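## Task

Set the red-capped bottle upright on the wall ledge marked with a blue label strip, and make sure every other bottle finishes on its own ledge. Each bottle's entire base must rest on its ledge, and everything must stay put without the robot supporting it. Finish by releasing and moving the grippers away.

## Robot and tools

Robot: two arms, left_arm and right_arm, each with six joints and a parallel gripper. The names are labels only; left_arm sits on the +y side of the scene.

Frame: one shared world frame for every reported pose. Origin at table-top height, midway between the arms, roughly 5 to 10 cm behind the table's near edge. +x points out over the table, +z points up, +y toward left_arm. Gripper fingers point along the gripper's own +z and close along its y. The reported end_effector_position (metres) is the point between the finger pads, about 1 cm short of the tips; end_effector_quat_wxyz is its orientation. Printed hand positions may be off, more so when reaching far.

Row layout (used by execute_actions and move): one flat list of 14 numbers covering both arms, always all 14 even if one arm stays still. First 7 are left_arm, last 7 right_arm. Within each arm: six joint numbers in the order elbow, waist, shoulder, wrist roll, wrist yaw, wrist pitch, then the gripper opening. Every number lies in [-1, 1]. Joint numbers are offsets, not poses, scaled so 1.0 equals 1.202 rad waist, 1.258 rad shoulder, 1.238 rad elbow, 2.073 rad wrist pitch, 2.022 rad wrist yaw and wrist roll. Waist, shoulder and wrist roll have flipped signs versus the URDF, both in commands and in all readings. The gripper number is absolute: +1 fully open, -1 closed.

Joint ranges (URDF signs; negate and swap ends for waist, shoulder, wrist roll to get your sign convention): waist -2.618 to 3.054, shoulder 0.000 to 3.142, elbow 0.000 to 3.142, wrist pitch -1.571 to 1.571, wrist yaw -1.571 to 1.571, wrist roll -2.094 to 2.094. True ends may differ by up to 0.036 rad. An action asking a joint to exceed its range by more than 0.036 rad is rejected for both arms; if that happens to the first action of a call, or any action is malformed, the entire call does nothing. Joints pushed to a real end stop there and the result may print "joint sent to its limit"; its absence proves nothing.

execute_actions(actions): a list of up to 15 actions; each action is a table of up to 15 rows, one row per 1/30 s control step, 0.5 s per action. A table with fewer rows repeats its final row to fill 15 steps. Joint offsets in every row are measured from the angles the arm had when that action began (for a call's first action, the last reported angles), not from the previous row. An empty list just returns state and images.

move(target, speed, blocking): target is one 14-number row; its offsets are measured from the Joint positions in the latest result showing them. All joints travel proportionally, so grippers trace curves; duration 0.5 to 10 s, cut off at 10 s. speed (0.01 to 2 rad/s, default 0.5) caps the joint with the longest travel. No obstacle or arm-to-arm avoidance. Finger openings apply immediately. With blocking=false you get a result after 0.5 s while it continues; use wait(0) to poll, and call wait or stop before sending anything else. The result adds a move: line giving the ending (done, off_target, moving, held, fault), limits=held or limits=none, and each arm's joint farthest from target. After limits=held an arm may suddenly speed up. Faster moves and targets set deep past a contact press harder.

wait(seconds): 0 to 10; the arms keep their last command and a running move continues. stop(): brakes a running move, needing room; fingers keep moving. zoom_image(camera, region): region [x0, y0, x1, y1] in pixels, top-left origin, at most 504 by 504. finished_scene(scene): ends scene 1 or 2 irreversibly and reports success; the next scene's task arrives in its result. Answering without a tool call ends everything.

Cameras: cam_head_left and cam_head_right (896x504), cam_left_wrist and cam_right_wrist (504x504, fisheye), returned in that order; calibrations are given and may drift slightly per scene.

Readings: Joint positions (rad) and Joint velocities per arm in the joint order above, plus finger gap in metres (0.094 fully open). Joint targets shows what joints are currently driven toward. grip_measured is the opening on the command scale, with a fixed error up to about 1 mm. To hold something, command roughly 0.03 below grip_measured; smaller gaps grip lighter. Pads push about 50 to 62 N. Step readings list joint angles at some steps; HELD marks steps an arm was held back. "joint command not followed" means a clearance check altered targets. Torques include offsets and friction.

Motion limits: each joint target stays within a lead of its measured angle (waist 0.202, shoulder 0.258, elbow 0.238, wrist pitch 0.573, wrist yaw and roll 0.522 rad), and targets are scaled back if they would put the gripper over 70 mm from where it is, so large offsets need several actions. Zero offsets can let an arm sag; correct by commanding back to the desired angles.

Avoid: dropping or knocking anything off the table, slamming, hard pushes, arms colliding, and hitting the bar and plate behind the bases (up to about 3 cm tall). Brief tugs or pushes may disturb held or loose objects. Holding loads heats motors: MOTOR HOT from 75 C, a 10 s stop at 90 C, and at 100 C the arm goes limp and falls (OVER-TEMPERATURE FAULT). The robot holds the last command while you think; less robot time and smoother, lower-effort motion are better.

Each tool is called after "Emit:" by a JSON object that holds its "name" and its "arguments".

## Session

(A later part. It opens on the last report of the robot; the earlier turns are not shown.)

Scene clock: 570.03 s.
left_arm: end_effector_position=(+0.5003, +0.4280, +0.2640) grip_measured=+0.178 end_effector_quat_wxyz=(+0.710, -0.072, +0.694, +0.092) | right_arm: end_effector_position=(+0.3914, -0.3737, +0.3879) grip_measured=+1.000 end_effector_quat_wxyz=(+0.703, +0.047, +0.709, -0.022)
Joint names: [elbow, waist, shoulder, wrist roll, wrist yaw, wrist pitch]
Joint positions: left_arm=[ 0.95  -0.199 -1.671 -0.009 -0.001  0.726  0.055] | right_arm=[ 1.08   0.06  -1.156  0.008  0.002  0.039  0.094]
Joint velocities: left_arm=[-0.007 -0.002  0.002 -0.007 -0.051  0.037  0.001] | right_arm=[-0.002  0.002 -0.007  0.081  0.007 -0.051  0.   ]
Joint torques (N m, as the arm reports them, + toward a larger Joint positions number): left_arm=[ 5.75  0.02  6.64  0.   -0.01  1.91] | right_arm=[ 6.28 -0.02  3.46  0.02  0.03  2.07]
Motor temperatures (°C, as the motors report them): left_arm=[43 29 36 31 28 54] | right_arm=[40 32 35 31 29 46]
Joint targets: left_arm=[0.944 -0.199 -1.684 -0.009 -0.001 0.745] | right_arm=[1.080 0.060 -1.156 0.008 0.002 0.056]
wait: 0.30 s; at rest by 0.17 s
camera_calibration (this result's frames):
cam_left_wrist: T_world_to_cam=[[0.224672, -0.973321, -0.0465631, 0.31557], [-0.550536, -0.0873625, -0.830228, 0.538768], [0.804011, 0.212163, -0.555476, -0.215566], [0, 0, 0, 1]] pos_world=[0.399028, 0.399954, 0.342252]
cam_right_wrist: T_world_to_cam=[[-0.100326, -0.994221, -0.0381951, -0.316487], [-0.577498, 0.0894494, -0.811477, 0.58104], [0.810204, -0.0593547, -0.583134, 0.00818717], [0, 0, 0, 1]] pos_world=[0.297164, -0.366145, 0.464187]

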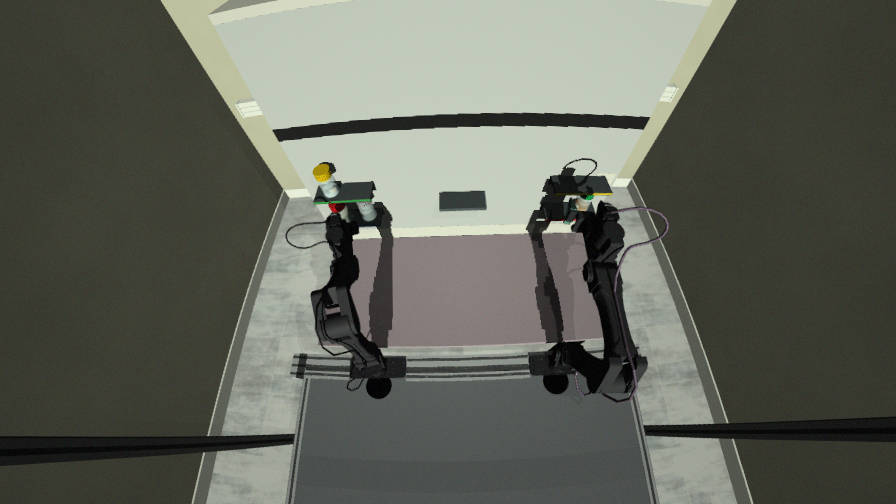

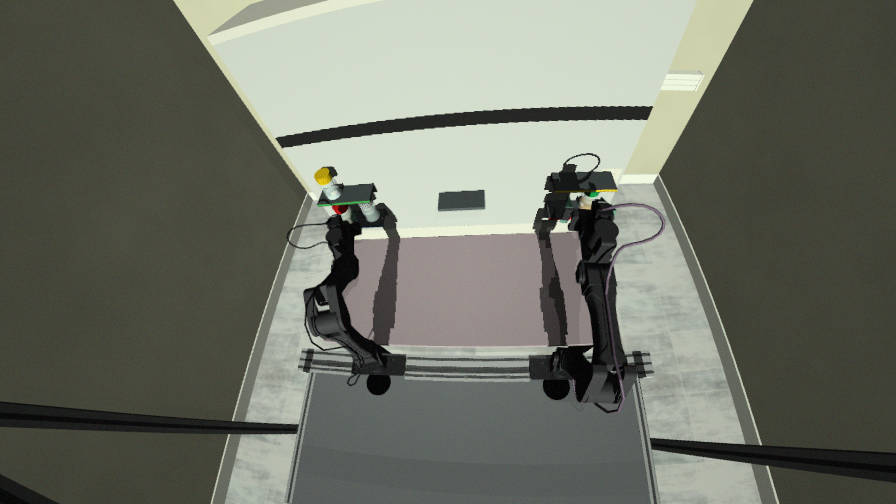

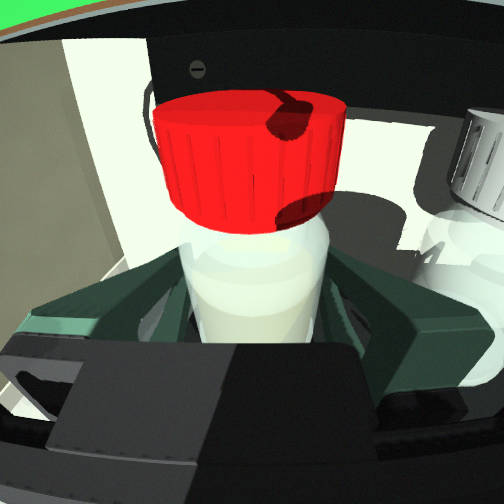

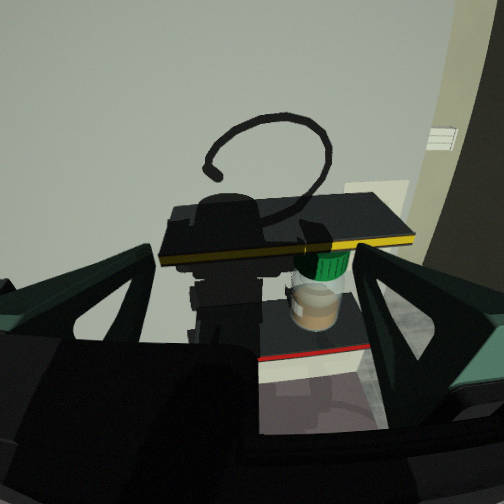

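Emit:
{"name": "execute_actions", "arguments": {"actions": [[[0,0,0,0,0,0.006,0.155,0,0,0,0,0,0.008,1],[0,0,0,0,0,0.006,0.165,0,0,0,0,0,0.008,1],[0,0,0,0,0,0.006,0.172,0,0,0,0,0,0.008,1],[0,0,0,0,0,0.006,0.178,0,0,0,0,0,0.008,1],[0,0,0,0,0,0.006,0.184,0,0,0,0,0,0.008,1],[0,0,0,0,0,0.006,0.19,0,0,0,0,0,0.008,1],[0,0,0,0,0,0.006,0.197,0,0,0,0,0,0.008,1],[0,0,0,0,0,0.006,0.205,0,0,0,0,0,0.008,1],[0,0,0,0,0,0.006,0.215,0,0,0,0,0,0.008,1],[0,0,0,0,0,0.006,0.23,0,0,0,0,0,0.008,1],[0,0,0,0,0,0.006,0.25,0,0,0,0,0,0.008,1],[0,0,0,0,0,0.006,0.28,0,0,0,0,0,0.008,1],[0,0,0,0,0,0.006,0.32,0,0,0,0,0,0.008,1],[0,0,0,0,0,0.006,0.37,0,0,0,0,0,0.008,1],[0,0,0,0,0,0.006,0.43,0,0,0,0,0,0.008,1]]]}}

Emit:
{"name": "wait", "arguments": {"seconds": 0.4}}

Scene clock: 581.70 s.
left_arm: end_effector_position=(+0.5003, +0.4280, +0.2642) grip_measured=+0.404 end_effector_quat_wxyz=(+0.710, -0.072, +0.694, +0.092) | right_arm: end_effector_position=(+0.3914, -0.3737, +0.3879) grip_measured=+1.000 end_effector_quat_wxyz=(+0.703, +0.047, +0.709, -0.022)
Joint names: [elbow, waist, shoulder, wrist roll, wrist yaw, wrist pitch]
Joint positions: left_arm=[ 0.95  -0.199 -1.671 -0.009 -0.001  0.727  0.066] | right_arm=[ 1.08   0.06  -1.156  0.008  0.002  0.039  0.094]
Joint velocities: left_arm=[-0.017  0.007 -0.017 -0.066 -0.007 -0.022  0.048] | right_arm=[-0.007  0.007 -0.007 -0.007  0.007 -0.037  0.   ]
Joint torques (N m, as the arm reports them, + toward a larger Joint positions number): left_arm=[ 6.14  0.02  7.68 -0.01 -0.01  1.86] | right_arm=[ 6.26 -0.03  3.49  0.01  0.04  2.08]
Motor temperatures (°C, as the motors report them): left_arm=[42 29 36 31 28 53] | right_arm=[40 32 35 31 29 46]
Joint targets: left_arm=[0.950 -0.199 -1.671 -0.009 -0.001 0.738] | right_arm=[1.080 0.060 -1.156 0.008 0.002 0.056]
Step readings (joint positions):
0: left_arm=[0.950 -0.199 -1.671 -0.009 -0.001 0.726] | right_arm=[1.080 0.060 -1.156 0.008 0.002 0.039]
1: left_arm=[0.950 -0.199 -1.671 -0.009 -0.001 0.726] | right_arm=[1.080 0.060 -1.156 0.008 0.002 0.039]
2: left_arm=[0.950 -0.199 -1.671 -0.009 -0.001 0.726] | right_arm=[1.080 0.060 -1.156 0.008 0.002 0.039]
4: left_arm=[0.950 -0.199 -1.671 -0.009 -0.001 0.726] | right_arm=[1.080 0.060 -1.156 0.008 0.002 0.039]
8: left_arm=[0.950 -0.199 -1.671 -0.009 -0.001 0.726] | right_arm=[1.080 0.060 -1.156 0.008 0.002 0.039]
15: Joint positions above
camera_calibration (this result's frames):
cam_left_wrist: T_world_to_cam=[[0.224695, -0.973316, -0.046567, 0.315563], [-0.54992, -0.0872104, -0.830652, 0.538662], [0.804425, 0.212251, -0.554842, -0.215869], [0, 0, 0, 1]] pos_world=[0.398966, 0.399938, 0.342362]
cam_right_wrist: T_world_to_cam=[[-0.100326, -0.994221, -0.0381951, -0.316487], [-0.577498, 0.0894494, -0.811477, 0.58104], [0.810204, -0.0593547, -0.583134, 0.00818717], [0, 0, 0, 1]] pos_world=[0.297164, -0.366145, 0.464187]

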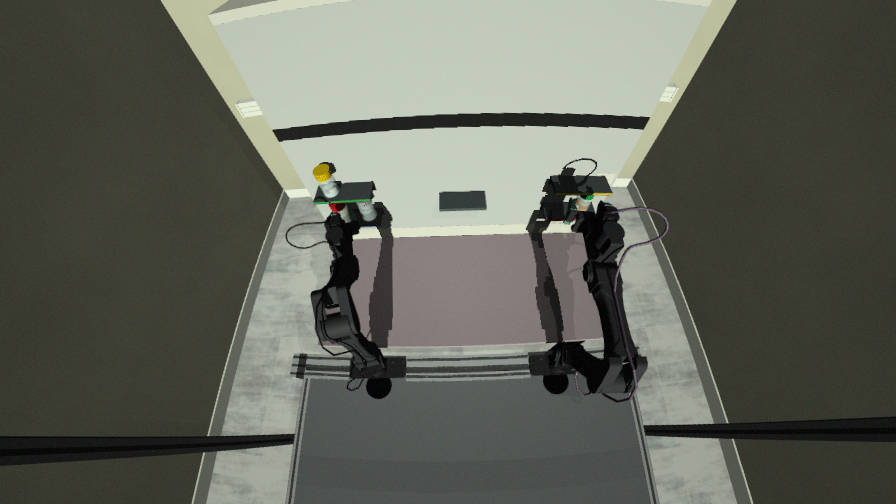

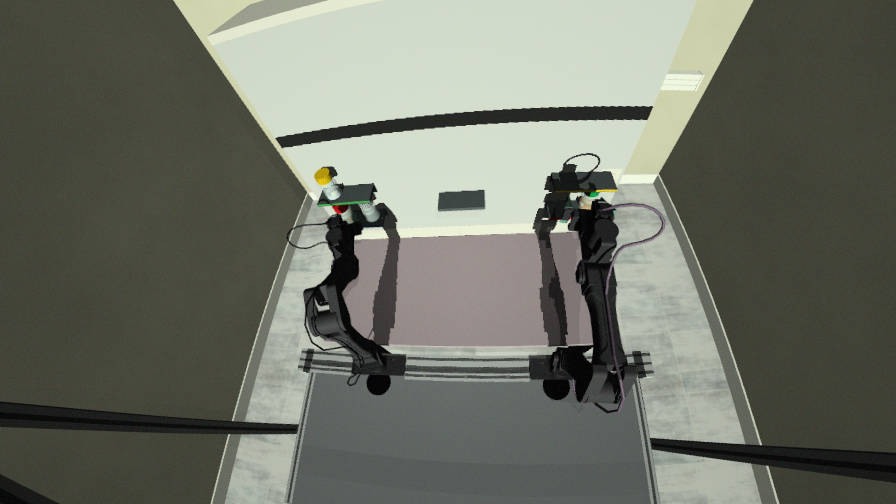

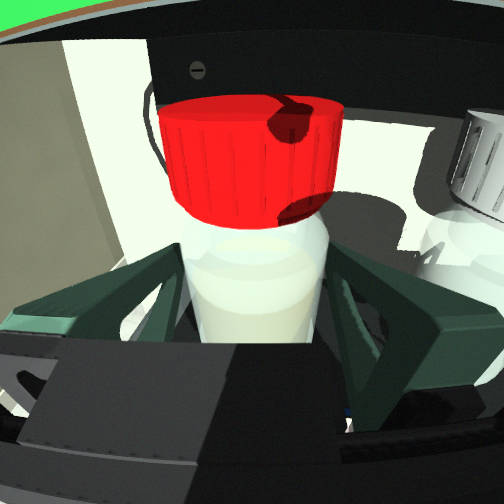

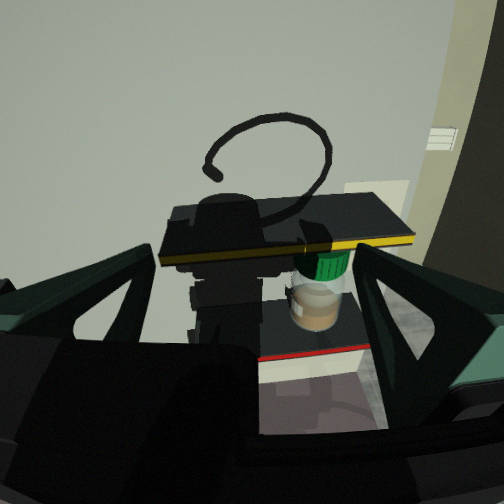

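Scene clock: 582.10 s.
left_arm: end_effector_position=(+0.5003, +0.4280, +0.2642) grip_measured=+0.428 end_effector_quat_wxyz=(+0.710, -0.072, +0.694, +0.092) | right_arm: end_effector_position=(+0.3914, -0.3737, +0.3879) grip_measured=+1.000 end_effector_quat_wxyz=(+0.703, +0.047, +0.709, -0.022)
Joint names: [elbow, waist, shoulder, wrist roll, wrist yaw, wrist pitch]
Joint positions: left_arm=[ 0.95  -0.199 -1.671 -0.009 -0.001  0.727  0.067] | right_arm=[ 1.08   0.06  -1.156  0.008  0.002  0.039  0.094]
Joint velocities: left_arm=[ 0.007 -0.007 -0.002  0.037  0.022 -0.022  0.001] | right_arm=[ 0.027  0.012 -0.002 -0.037 -0.007  0.125  0.   ]
Joint torques (N m, as the arm reports them, + toward a larger Joint positions number): left_arm=[ 6.17  0.    7.62  0.   -0.01  1.85] | right_arm=[ 6.24 -0.05  3.42  0.01  0.01  2.09]
Motor temperatures (°C, as the motors report them): left_arm=[42 29 36 31 28 52] | right_arm=[40 32 35 31 29 46]
Joint targets: left_arm=[0.950 -0.199 -1.671 -0.009 -0.001 0.738] | right_arm=[1.080 0.060 -1.156 0.008 0.002 0.056]
wait: 0.40 s; at rest by 0.20 s
camera_calibration (this result's frames):
cam_left_wrist: T_world_to_cam=[[0.224695, -0.973316, -0.046567, 0.315563], [-0.54992, -0.0872104, -0.830652, 0.538662], [0.804425, 0.212251, -0.554842, -0.215869], [0, 0, 0, 1]] pos_world=[0.398966, 0.399938, 0.342362]
cam_right_wrist: T_world_to_cam=[[-0.100326, -0.994221, -0.0381951, -0.316487], [-0.577498, 0.0894494, -0.811477, 0.58104], [0.810204, -0.0593547, -0.583134, 0.00818717], [0, 0, 0, 1]] pos_world=[0.297164, -0.366145, 0.464187]

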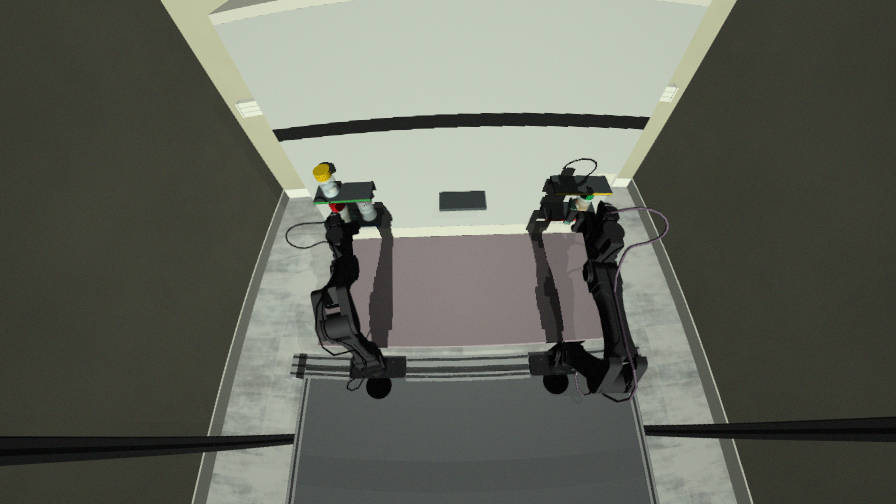

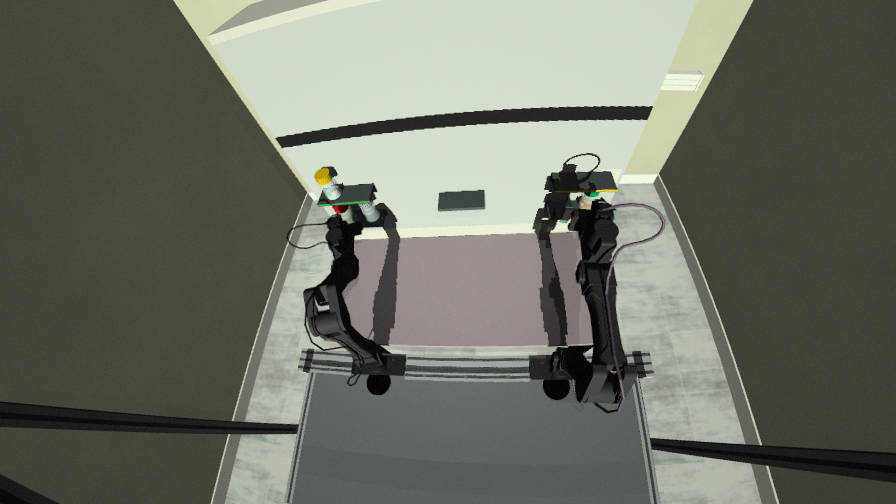

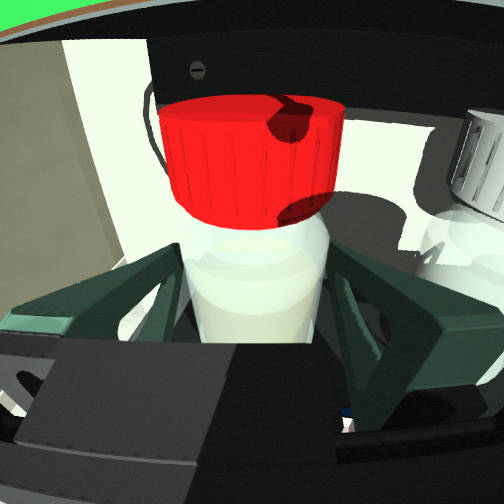

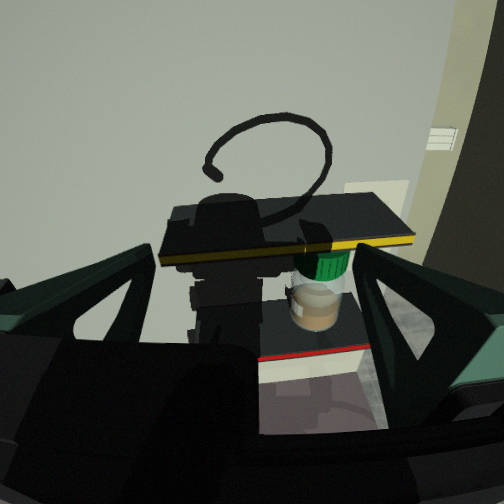

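Emit:
{"name": "execute_actions", "arguments": {"actions": [[[0,0,0.024,0,0,0.006,0.45,0,0,0,0,0,0.008,1],[-0.008,0,0.036,0,0,0.006,0.46,0,0,0,0,0,0.008,1],[-0.02,0,0.049,0,0,0.005,0.46,0,0,0,0,0,0.008,1],[-0.032,0,0.062,0,0,0.004,0.46,0,0,0,0,0,0.008,1],[-0.044,0,0.075,0,0,0.003,0.46,0,0,0,0,0,0.008,1],[-0.056,0,0.088,0,0,0.002,0.46,0,0,0,0,0,0.008,1],[-0.068,0,0.101,0,0,0,0.46,0,0,0,0,0,0.008,1],[-0.08,0,0.114,0,0,-0.002,0.46,0,0,0,0,0,0.008,1],[-0.092,0,0.127,0,0,-0.004,0.46,0,0,0,0,0,0.008,1],[-0.104,0,0.14,0,0,-0.006,0.46,0,0,0,0,0,0.008,1],[-0.116,0,0.153,0,0,-0.007,0.46,0,0,0,0,0,0.008,1],[-0.128,0,0.165,0,0,-0.008,0.46,0,0,0,0,0,0.008,1],[-0.136,0,0.172,0,0,-0.009,0.46,0,0,0,0,0,0.008,1]]]}}

Emit:
{"name": "wait", "arguments": {"seconds": 0.3}}

Scene clock: 594.53 s.
left_arm: end_effector_position=(+0.4546, +0.4168, +0.2854) grip_measured=+0.458 end_effector_quat_wxyz=(+0.726, -0.070, +0.677, +0.094) | right_arm: end_effector_position=(+0.3914, -0.3737, +0.3879) grip_measured=+1.000 end_effector_quat_wxyz=(+0.703, +0.047, +0.709, -0.022)
Joint names: [elbow, waist, shoulder, wrist roll, wrist yaw, wrist pitch]
Joint positions: left_arm=[ 0.801 -0.199 -1.476 -0.009 -0.001  0.727  0.069] | right_arm=[ 1.08   0.06  -1.156  0.008  0.002  0.039  0.094]
Joint velocities: left_arm=[-0.134  0.007  0.12  -0.007  0.007 -0.022  0.001] | right_arm=[-0.012 -0.002  0.007 -0.051  0.066 -0.007  0.   ]
Joint torques (N m, as the arm reports them, + toward a larger Joint positions number): left_arm=[ 5.47  0.01  7.04  0.   -0.01  1.55] | right_arm=[6.24 0.03 3.46 0.01 0.04 2.08]
Motor temperatures (°C, as the motors report them): left_arm=[42 29 36 31 28 52] | right_arm=[40 32 35 31 29 46]
Joint targets: left_arm=[0.781 -0.199 -1.455 -0.009 -0.001 0.708] | right_arm=[1.080 0.060 -1.156 0.008 0.002 0.056]
Step readings (joint positions):
0: left_arm=[0.950 -0.199 -1.671 -0.009 -0.001 0.727] | right_arm=[1.080 0.060 -1.156 0.008 0.002 0.039]
1: left_arm=[0.950 -0.199 -1.671 -0.009 -0.001 0.727] | right_arm=[1.080 0.060 -1.156 0.008 0.002 0.039]
2: left_arm=[0.950 -0.199 -1.669 -0.009 -0.001 0.727] | right_arm=[1.080 0.060 -1.156 0.008 0.002 0.039]
4: left_arm=[0.940 -0.199 -1.652 -0.009 -0.001 0.727] | right_arm=[1.080 0.060 -1.156 0.008 0.002 0.039]
8: left_arm=[0.889 -0.199 -1.579 -0.009 -0.001 0.727] | right_arm=[1.080 0.060 -1.156 0.008 0.002 0.039]
15: Joint positions above
camera_calibration (this result's frames):
cam_left_wrist: T_world_to_cam=[[0.226107, -0.972979, -0.046769, 0.31526], [-0.511789, -0.0778072, -0.85558, 0.516051], [0.828823, 0.217389, -0.515553, -0.189373], [0, 0, 0, 1]] pos_world=[0.349783, 0.388062, 0.358635]
cam_right_wrist: T_world_to_cam=[[-0.100326, -0.994221, -0.0381951, -0.316487], [-0.577498, 0.0894494, -0.811477, 0.58104], [0.810204, -0.0593547, -0.583134, 0.00818717], [0, 0, 0, 1]] pos_world=[0.297164, -0.366145, 0.464187]

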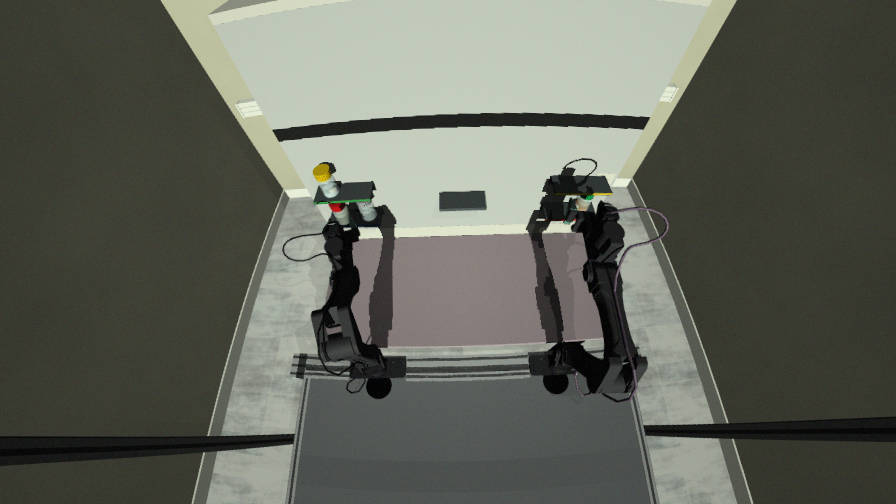

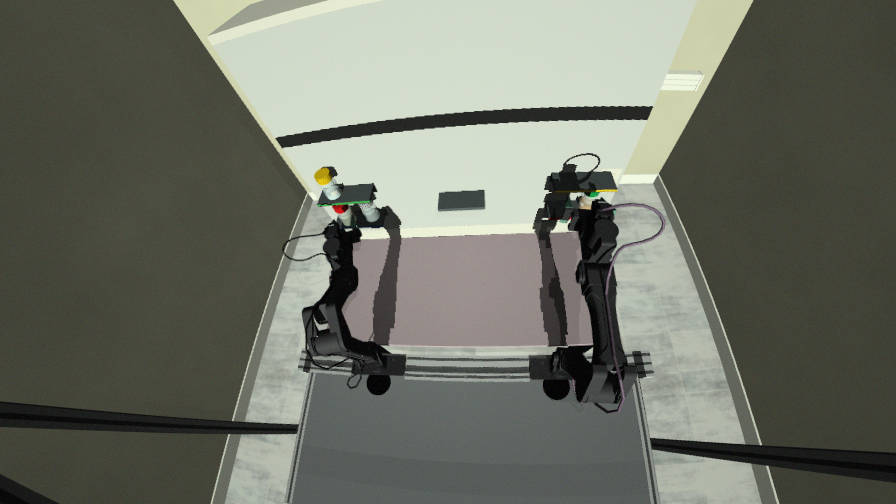

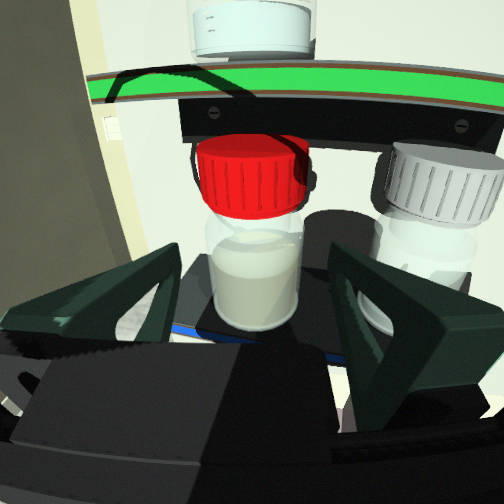

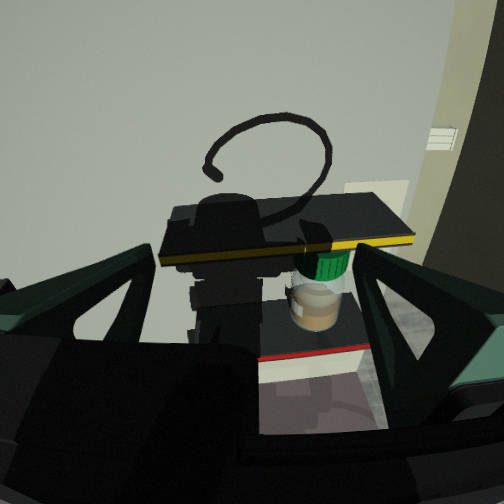

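Scene clock: 594.83 s.
left_arm: end_effector_position=(+0.4538, +0.4167, +0.2836) grip_measured=+0.458 end_effector_quat_wxyz=(+0.725, -0.070, +0.679, +0.093) | right_arm: end_effector_position=(+0.3914, -0.3737, +0.3879) grip_measured=+1.000 end_effector_quat_wxyz=(+0.703, +0.047, +0.709, -0.022)
Joint names: [elbow, waist, shoulder, wrist roll, wrist yaw, wrist pitch]
Joint positions: left_arm=[ 0.796 -0.199 -1.473 -0.009 -0.001  0.725  0.069] | right_arm=[ 1.08   0.06  -1.156  0.008  0.002  0.039  0.094]
Joint velocities: left_arm=[-0.017  0.002  0.002  0.022 -0.081  0.037 -0.   ] | right_arm=[ 0.002  0.012 -0.007  0.007 -0.037 -0.022  0.   ]
Joint torques (N m, as the arm reports them, + toward a larger Joint positions number): left_arm=[ 5.25 -0.01  7.44  0.   -0.01  1.56] | right_arm=[6.28 0.02 3.44 0.01 0.03 2.07]
Motor temperatures (°C, as the motors report them): left_arm=[42 29 36 31 28 52] | right_arm=[40 32 35 31 29 46]
Joint targets: left_arm=[0.781 -0.199 -1.455 -0.009 -0.001 0.708] | right_arm=[1.080 0.060 -1.156 0.008 0.002 0.056]
wait: 0.30 s; at rest by 0.23 s
camera_calibration (this result's frames):
cam_left_wrist: T_world_to_cam=[[0.225968, -0.973012, -0.0467521, 0.315273], [-0.51559, -0.0787426, -0.85321, 0.515524], [0.826502, 0.216903, -0.519469, -0.187268], [0, 0, 0, 1]] pos_world=[0.349335, 0.387977, 0.35731]
cam_right_wrist: T_world_to_cam=[[-0.100326, -0.994221, -0.0381951, -0.316487], [-0.577498, 0.0894494, -0.811477, 0.58104], [0.810204, -0.0593547, -0.583134, 0.00818717], [0, 0, 0, 1]] pos_world=[0.297164, -0.366145, 0.464187]

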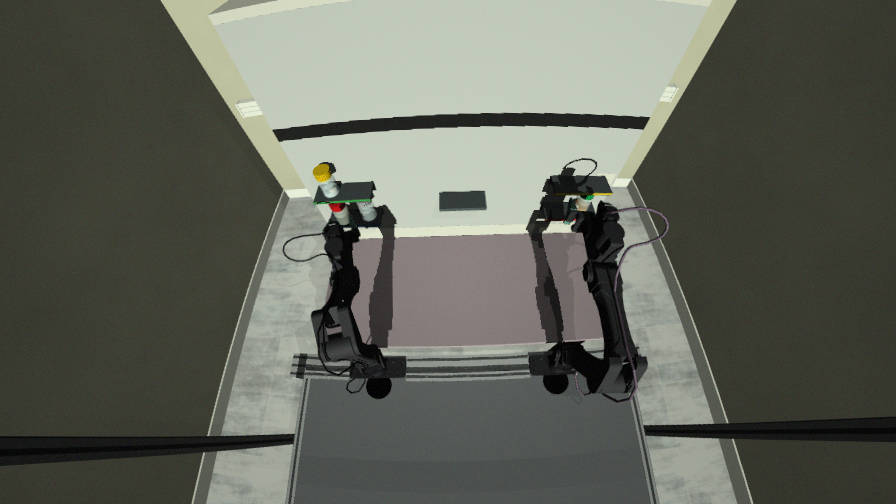

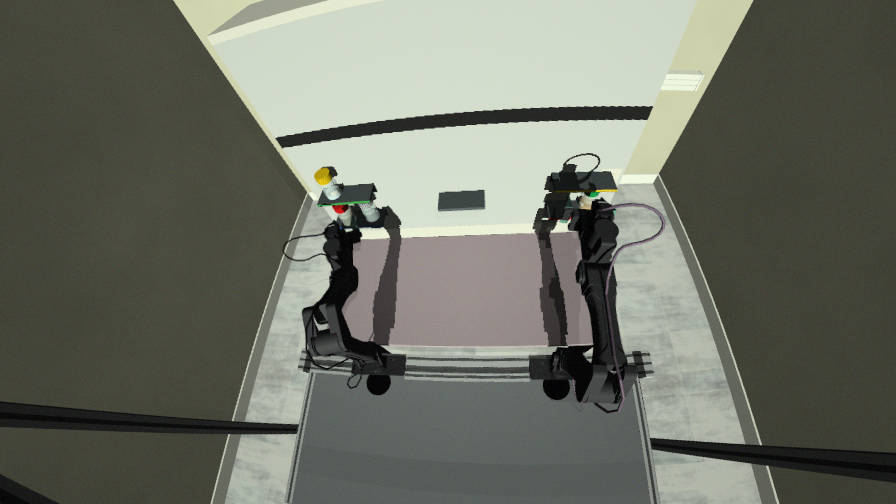

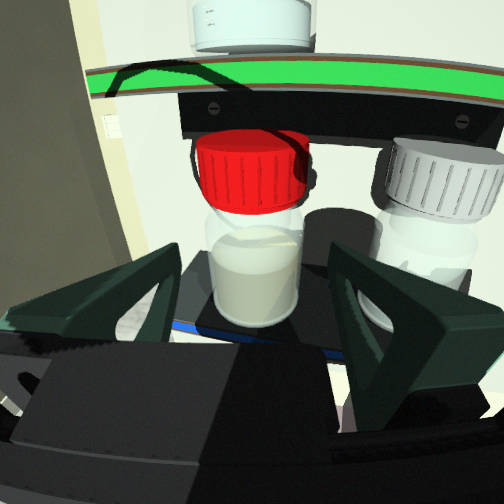

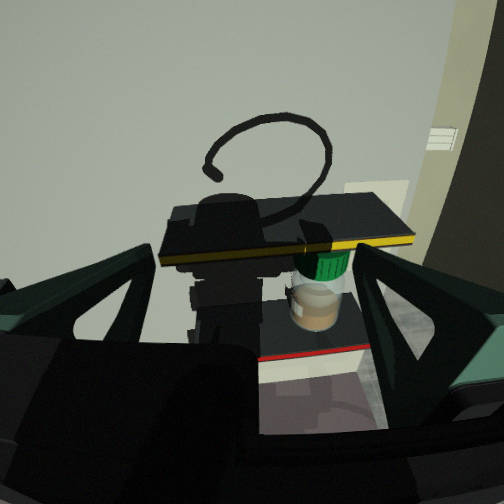

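Emit:
{"name": "execute_actions", "arguments": {"actions": []}}

Emit:
{"name": "move", "arguments": {"target": [-0.13,0,0.165,0,0,-0.025,0.46,0,0,0,0,0,0.008,1], "speed": 0.3}}

Scene clock: 602.57 s.
left_arm: end_effector_position=(+0.4538, +0.4167, +0.2836) grip_measured=+0.458 end_effector_quat_wxyz=(+0.725, -0.070, +0.679, +0.093) | right_arm: end_effector_position=(+0.3914, -0.3737, +0.3879) grip_measured=+1.000 end_effector_quat_wxyz=(+0.703, +0.047, +0.709, -0.022)
Joint names: [elbow, waist, shoulder, wrist roll, wrist yaw, wrist pitch]
Joint positions: left_arm=[ 0.796 -0.199 -1.473 -0.009 -0.001  0.725  0.069] | right_arm=[ 1.08   0.06  -1.156  0.008  0.002  0.039  0.094]
Joint velocities: left_arm=[-0.007  0.002  0.007 -0.007 -0.022 -0.007  0.   ] | right_arm=[ 0.022 -0.002  0.002 -0.022 -0.007  0.037  0.   ]
Joint torques (N m, as the arm reports them, + toward a larger Joint positions number): left_arm=[ 5.25  0.01  7.43  0.   -0.01  1.56] | right_arm=[6.26 0.02 3.45 0.   0.03 2.07]
Motor temperatures (°C, as the motors report them): left_arm=[42 29 36 31 28 51] | right_arm=[40 32 35 31 29 46]
Joint targets: left_arm=[0.781 -0.199 -1.455 -0.009 -0.001 0.708] | right_arm=[1.080 0.060 -1.156 0.008 0.002 0.056]
camera_calibration (this result's frames):
cam_left_wrist: T_world_to_cam=[[0.225968, -0.973012, -0.0467521, 0.315273], [-0.51559, -0.0787426, -0.85321, 0.515524], [0.826502, 0.216903, -0.519469, -0.187268], [0, 0, 0, 1]] pos_world=[0.349335, 0.387977, 0.35731]
cam_right_wrist: T_world_to_cam=[[-0.100326, -0.994221, -0.0381951, -0.316487], [-0.577498, 0.0894494, -0.811477, 0.58104], [0.810204, -0.0593547, -0.583134, 0.00818717], [0, 0, 0, 1]] pos_world=[0.297164, -0.366145, 0.464187]

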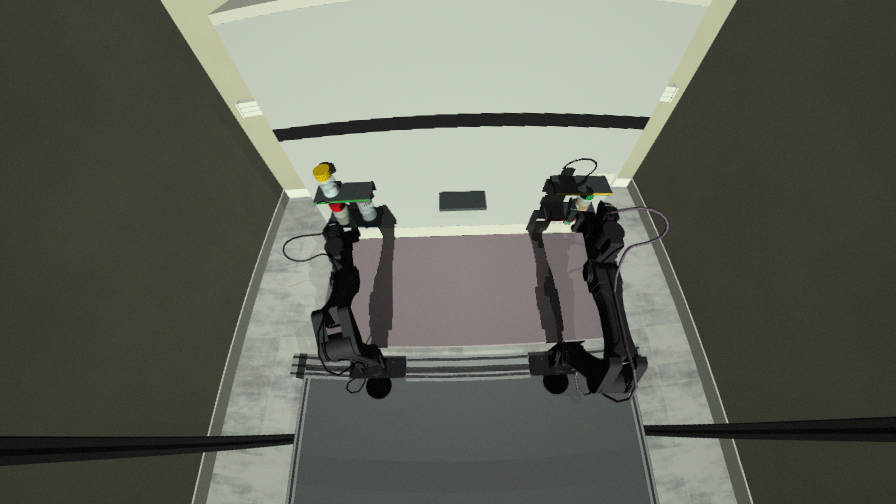

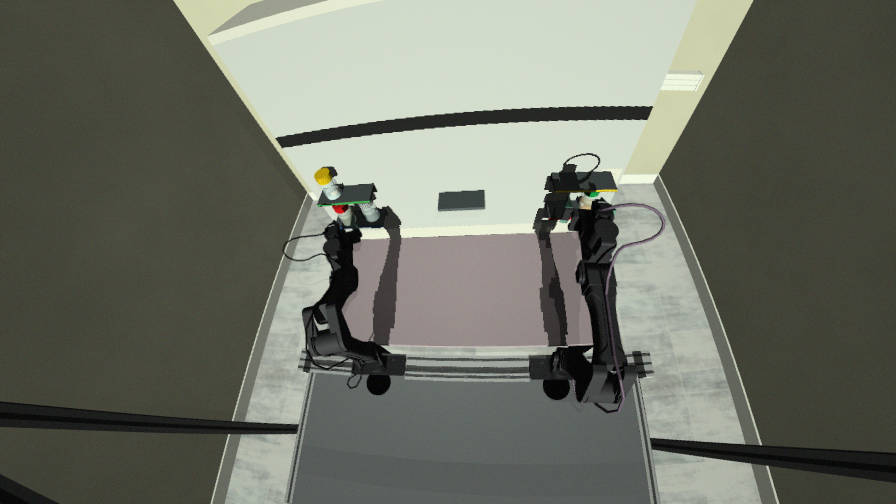

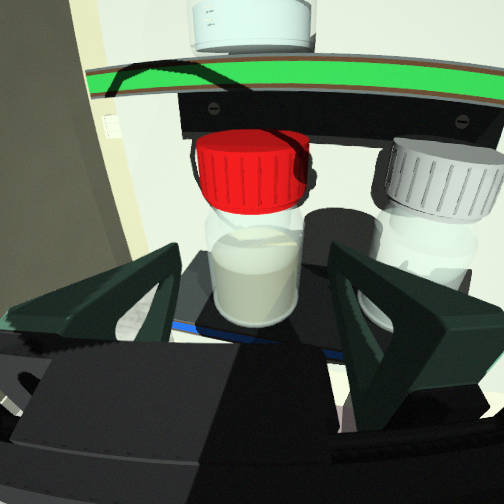

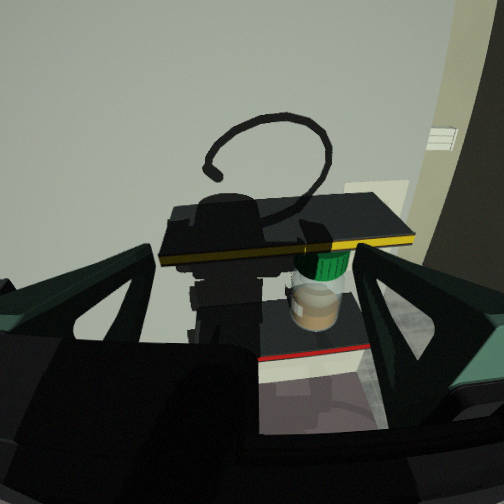

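Scene clock: 603.77 s.
left_arm: end_effector_position=(+0.4109, +0.4065, +0.2841) grip_measured=+0.458 end_effector_quat_wxyz=(+0.727, -0.070, +0.677, +0.094) | right_arm: end_effector_position=(+0.3914, -0.3737, +0.3869) grip_measured=+1.000 end_effector_quat_wxyz=(+0.702, +0.047, +0.710, -0.022)
Joint names: [elbow, waist, shoulder, wrist roll, wrist yaw, wrist pitch]
Joint positions: left_arm=[ 0.65  -0.199 -1.288 -0.009 -0.001  0.691  0.069] | right_arm=[ 1.08   0.06  -1.156  0.008  0.002  0.035  0.094]
Joint velocities: left_arm=[-0.002 -0.017  0.007  0.037  0.037 -0.051  0.001] | right_arm=[-0.022 -0.002  0.022  0.007  0.066 -0.037  0.   ]
Joint torques (N m, as the arm reports them, + toward a larger Joint positions number): left_arm=[ 5.3   0.01  6.09 -0.01 -0.01  1.55] | right_arm=[ 6.24 -0.04  3.43  0.02  0.03  2.11]
Motor temperatures (°C, as the motors report them): left_arm=[42 29 36 31 28 50] | right_arm=[40 32 35 31 29 46]
Joint targets: left_arm=[0.635 -0.199 -1.266 -0.009 -0.001 0.673] | right_arm=[1.080 0.060 -1.156 0.008 0.002 0.056]
move: off_target (left_arm); limits=none; left_arm: farthest joint: the shoulder, 0.022 radians from its target (0.208 radians at the start); right_arm: farthest joint: the wrist pitch, 0.020 radians from its target (0.017 radians at the start)
camera_calibration (this result's frames):
cam_left_wrist: T_world_to_cam=[[0.226154, -0.972968, -0.0467744, 0.315034], [-0.51052, -0.0774949, -0.856367, 0.491297], [0.829592, 0.21755, -0.514246, -0.152338], [0, 0, 0, 1]] pos_world=[0.305949, 0.377732, 0.357127]
cam_right_wrist: T_world_to_cam=[[-0.100309, -0.994224, -0.0381741, -0.316498], [-0.580587, 0.0896481, -0.809248, 0.580684], [0.807996, -0.0590113, -0.586226, 0.0098323], [0, 0, 0, 1]] pos_world=[0.297445, -0.366147, 0.463599]

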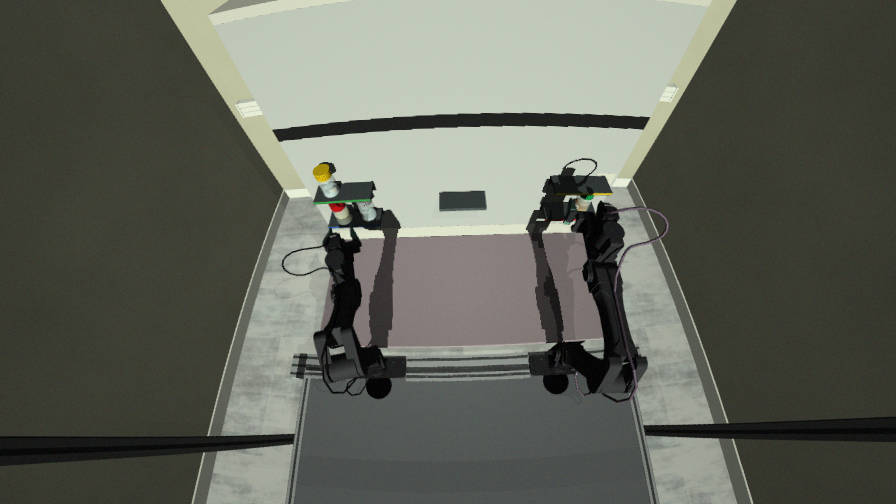

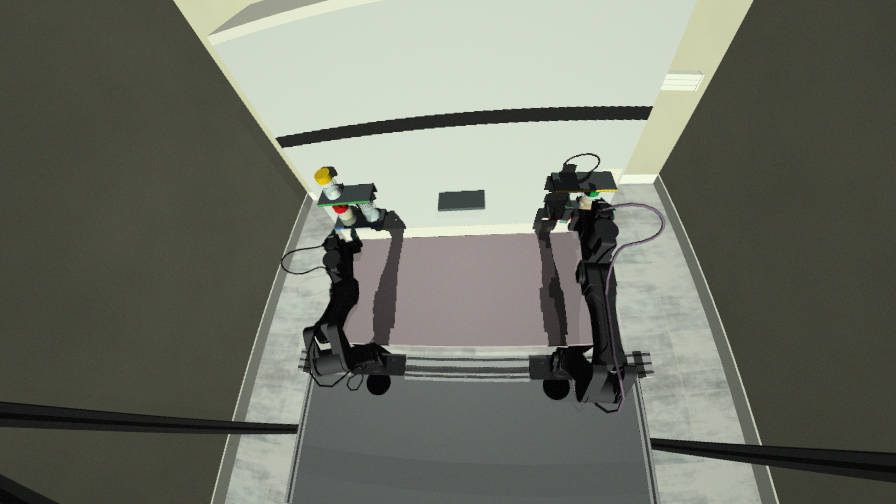

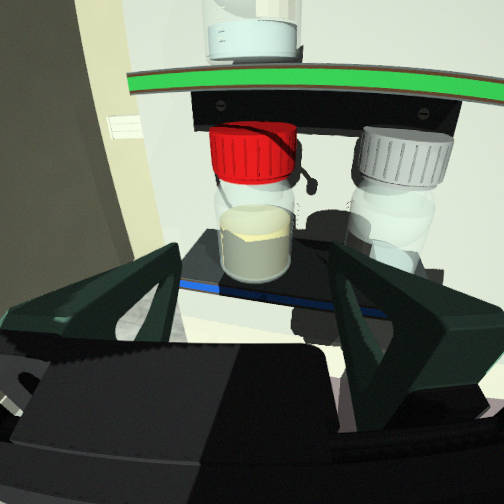

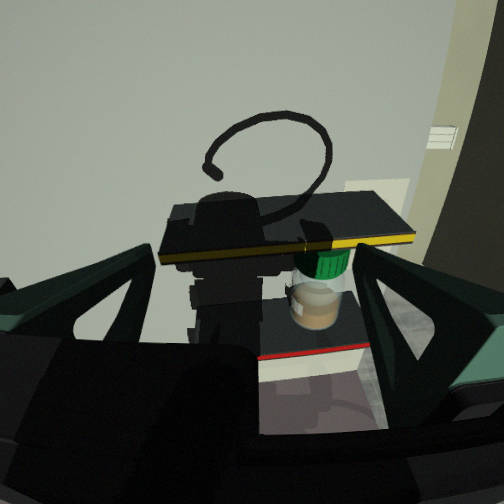

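Good. Retreat further.

Emit:
{"name": "move", "arguments": {"target": [-0.1,0,0.2,0,0,-0.05,0.46,0,0,0,0,0,0.008,1], "speed": 0.5}}

Scene clock: 608.60 s.
left_arm: end_effector_position=(+0.3652, +0.3955, +0.2986) grip_measured=+0.458 end_effector_quat_wxyz=(+0.740, -0.068, +0.662, +0.095) | right_arm: end_effector_position=(+0.3914, -0.3736, +0.3859) grip_measured=+1.000 end_effector_quat_wxyz=(+0.701, +0.047, +0.712, -0.022)
Joint names: [elbow, waist, shoulder, wrist roll, wrist yaw, wrist pitch]
Joint positions: left_arm=[ 0.542 -0.199 -1.056 -0.009 -0.001  0.606  0.069] | right_arm=[ 1.08   0.06  -1.156  0.008  0.002  0.031  0.094]
Joint velocities: left_arm=[ 0.007 -0.002 -0.007 -0.022  0.051 -0.037  0.001] | right_arm=[ 0.002  0.007  0.012 -0.037  0.007 -0.037  0.   ]
Joint torques (N m, as the arm reports them, + toward a larger Joint positions number): left_arm=[ 5.42  0.01  4.2   0.   -0.01  1.55] | right_arm=[ 6.18  0.    3.48 -0.01  0.04  2.11]
Motor temperatures (°C, as the motors report them): left_arm=[41 29 36 31 28 50] | right_arm=[40 32 35 31 29 46]
Joint targets: left_arm=[0.526 -0.199 -1.036 -0.009 -0.001 0.587] | right_arm=[1.080 0.060 -1.156 0.008 0.002 0.052]
move: off_target (right_arm); limits=none; left_arm: farthest joint: the shoulder, 0.019 radians from its target (0.251 radians at the start); right_arm: farthest joint: the wrist pitch, 0.021 radians from its target (0.016 radians at the start)
camera_calibration (this result's frames):
cam_left_wrist: T_world_to_cam=[[0.227341, -0.972686, -0.0468894, 0.31481], [-0.477768, -0.0694507, -0.875736, 0.470208], [0.84856, 0.221493, -0.480507, -0.123135], [0, 0, 0, 1]] pos_world=[0.257568, 0.366141, 0.367373]
cam_right_wrist: T_world_to_cam=[[-0.10029, -0.994227, -0.0381511, -0.316511], [-0.583975, 0.0898653, -0.806782, 0.580285], [0.805553, -0.0586327, -0.589616, 0.0116404], [0, 0, 0, 1]] pos_world=[0.297752, -0.366148, 0.462952]

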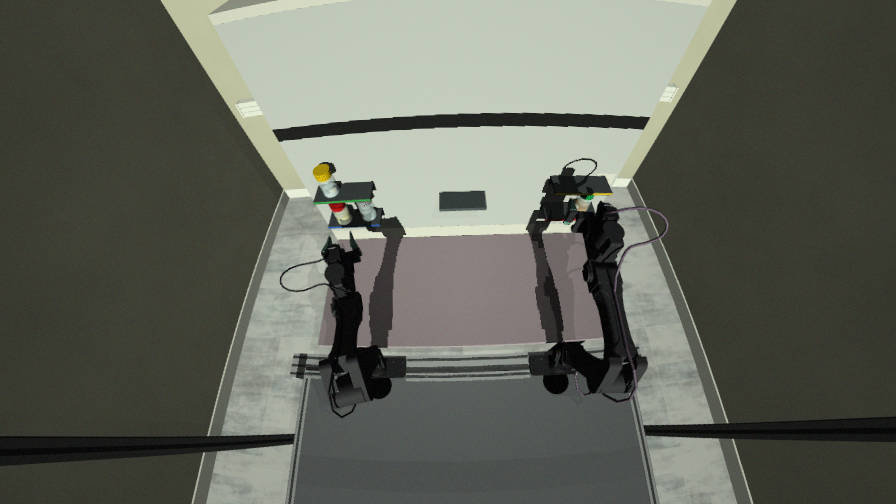

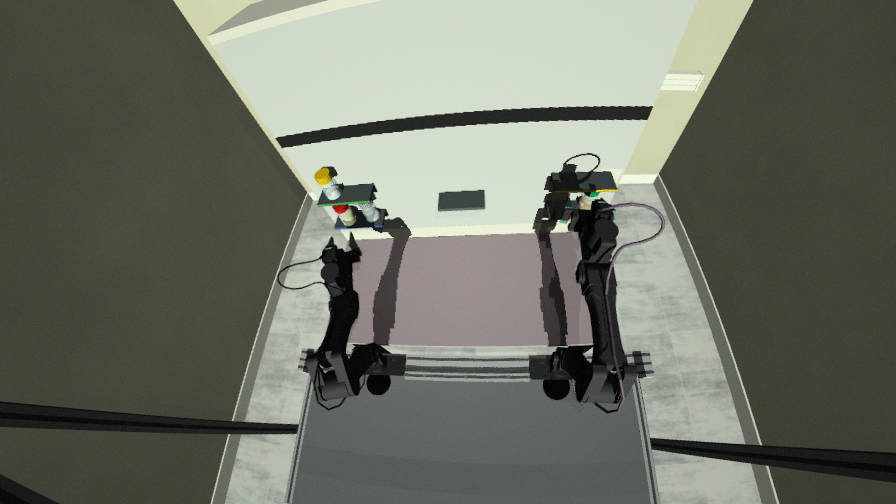

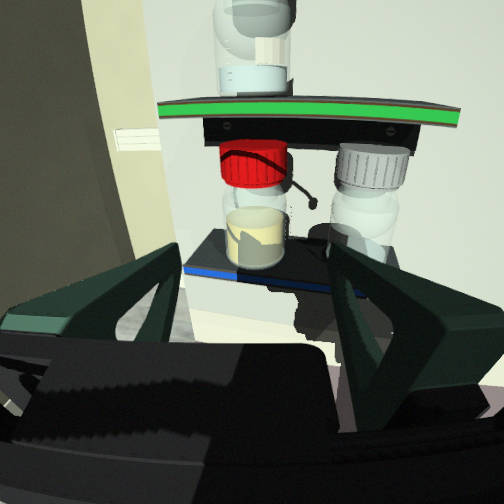

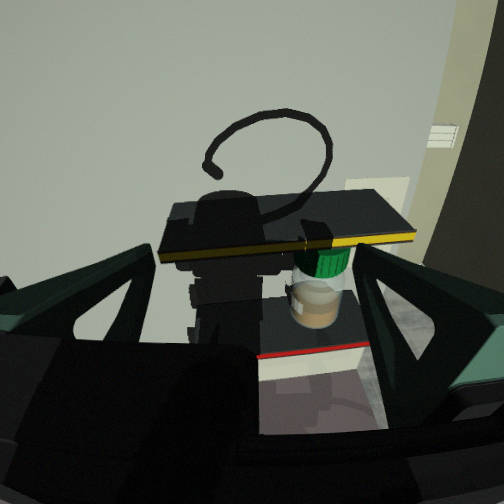

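Emit:
{"name": "finished_scene", "arguments": {"scene": 2}}

The scene is finished: the task was done.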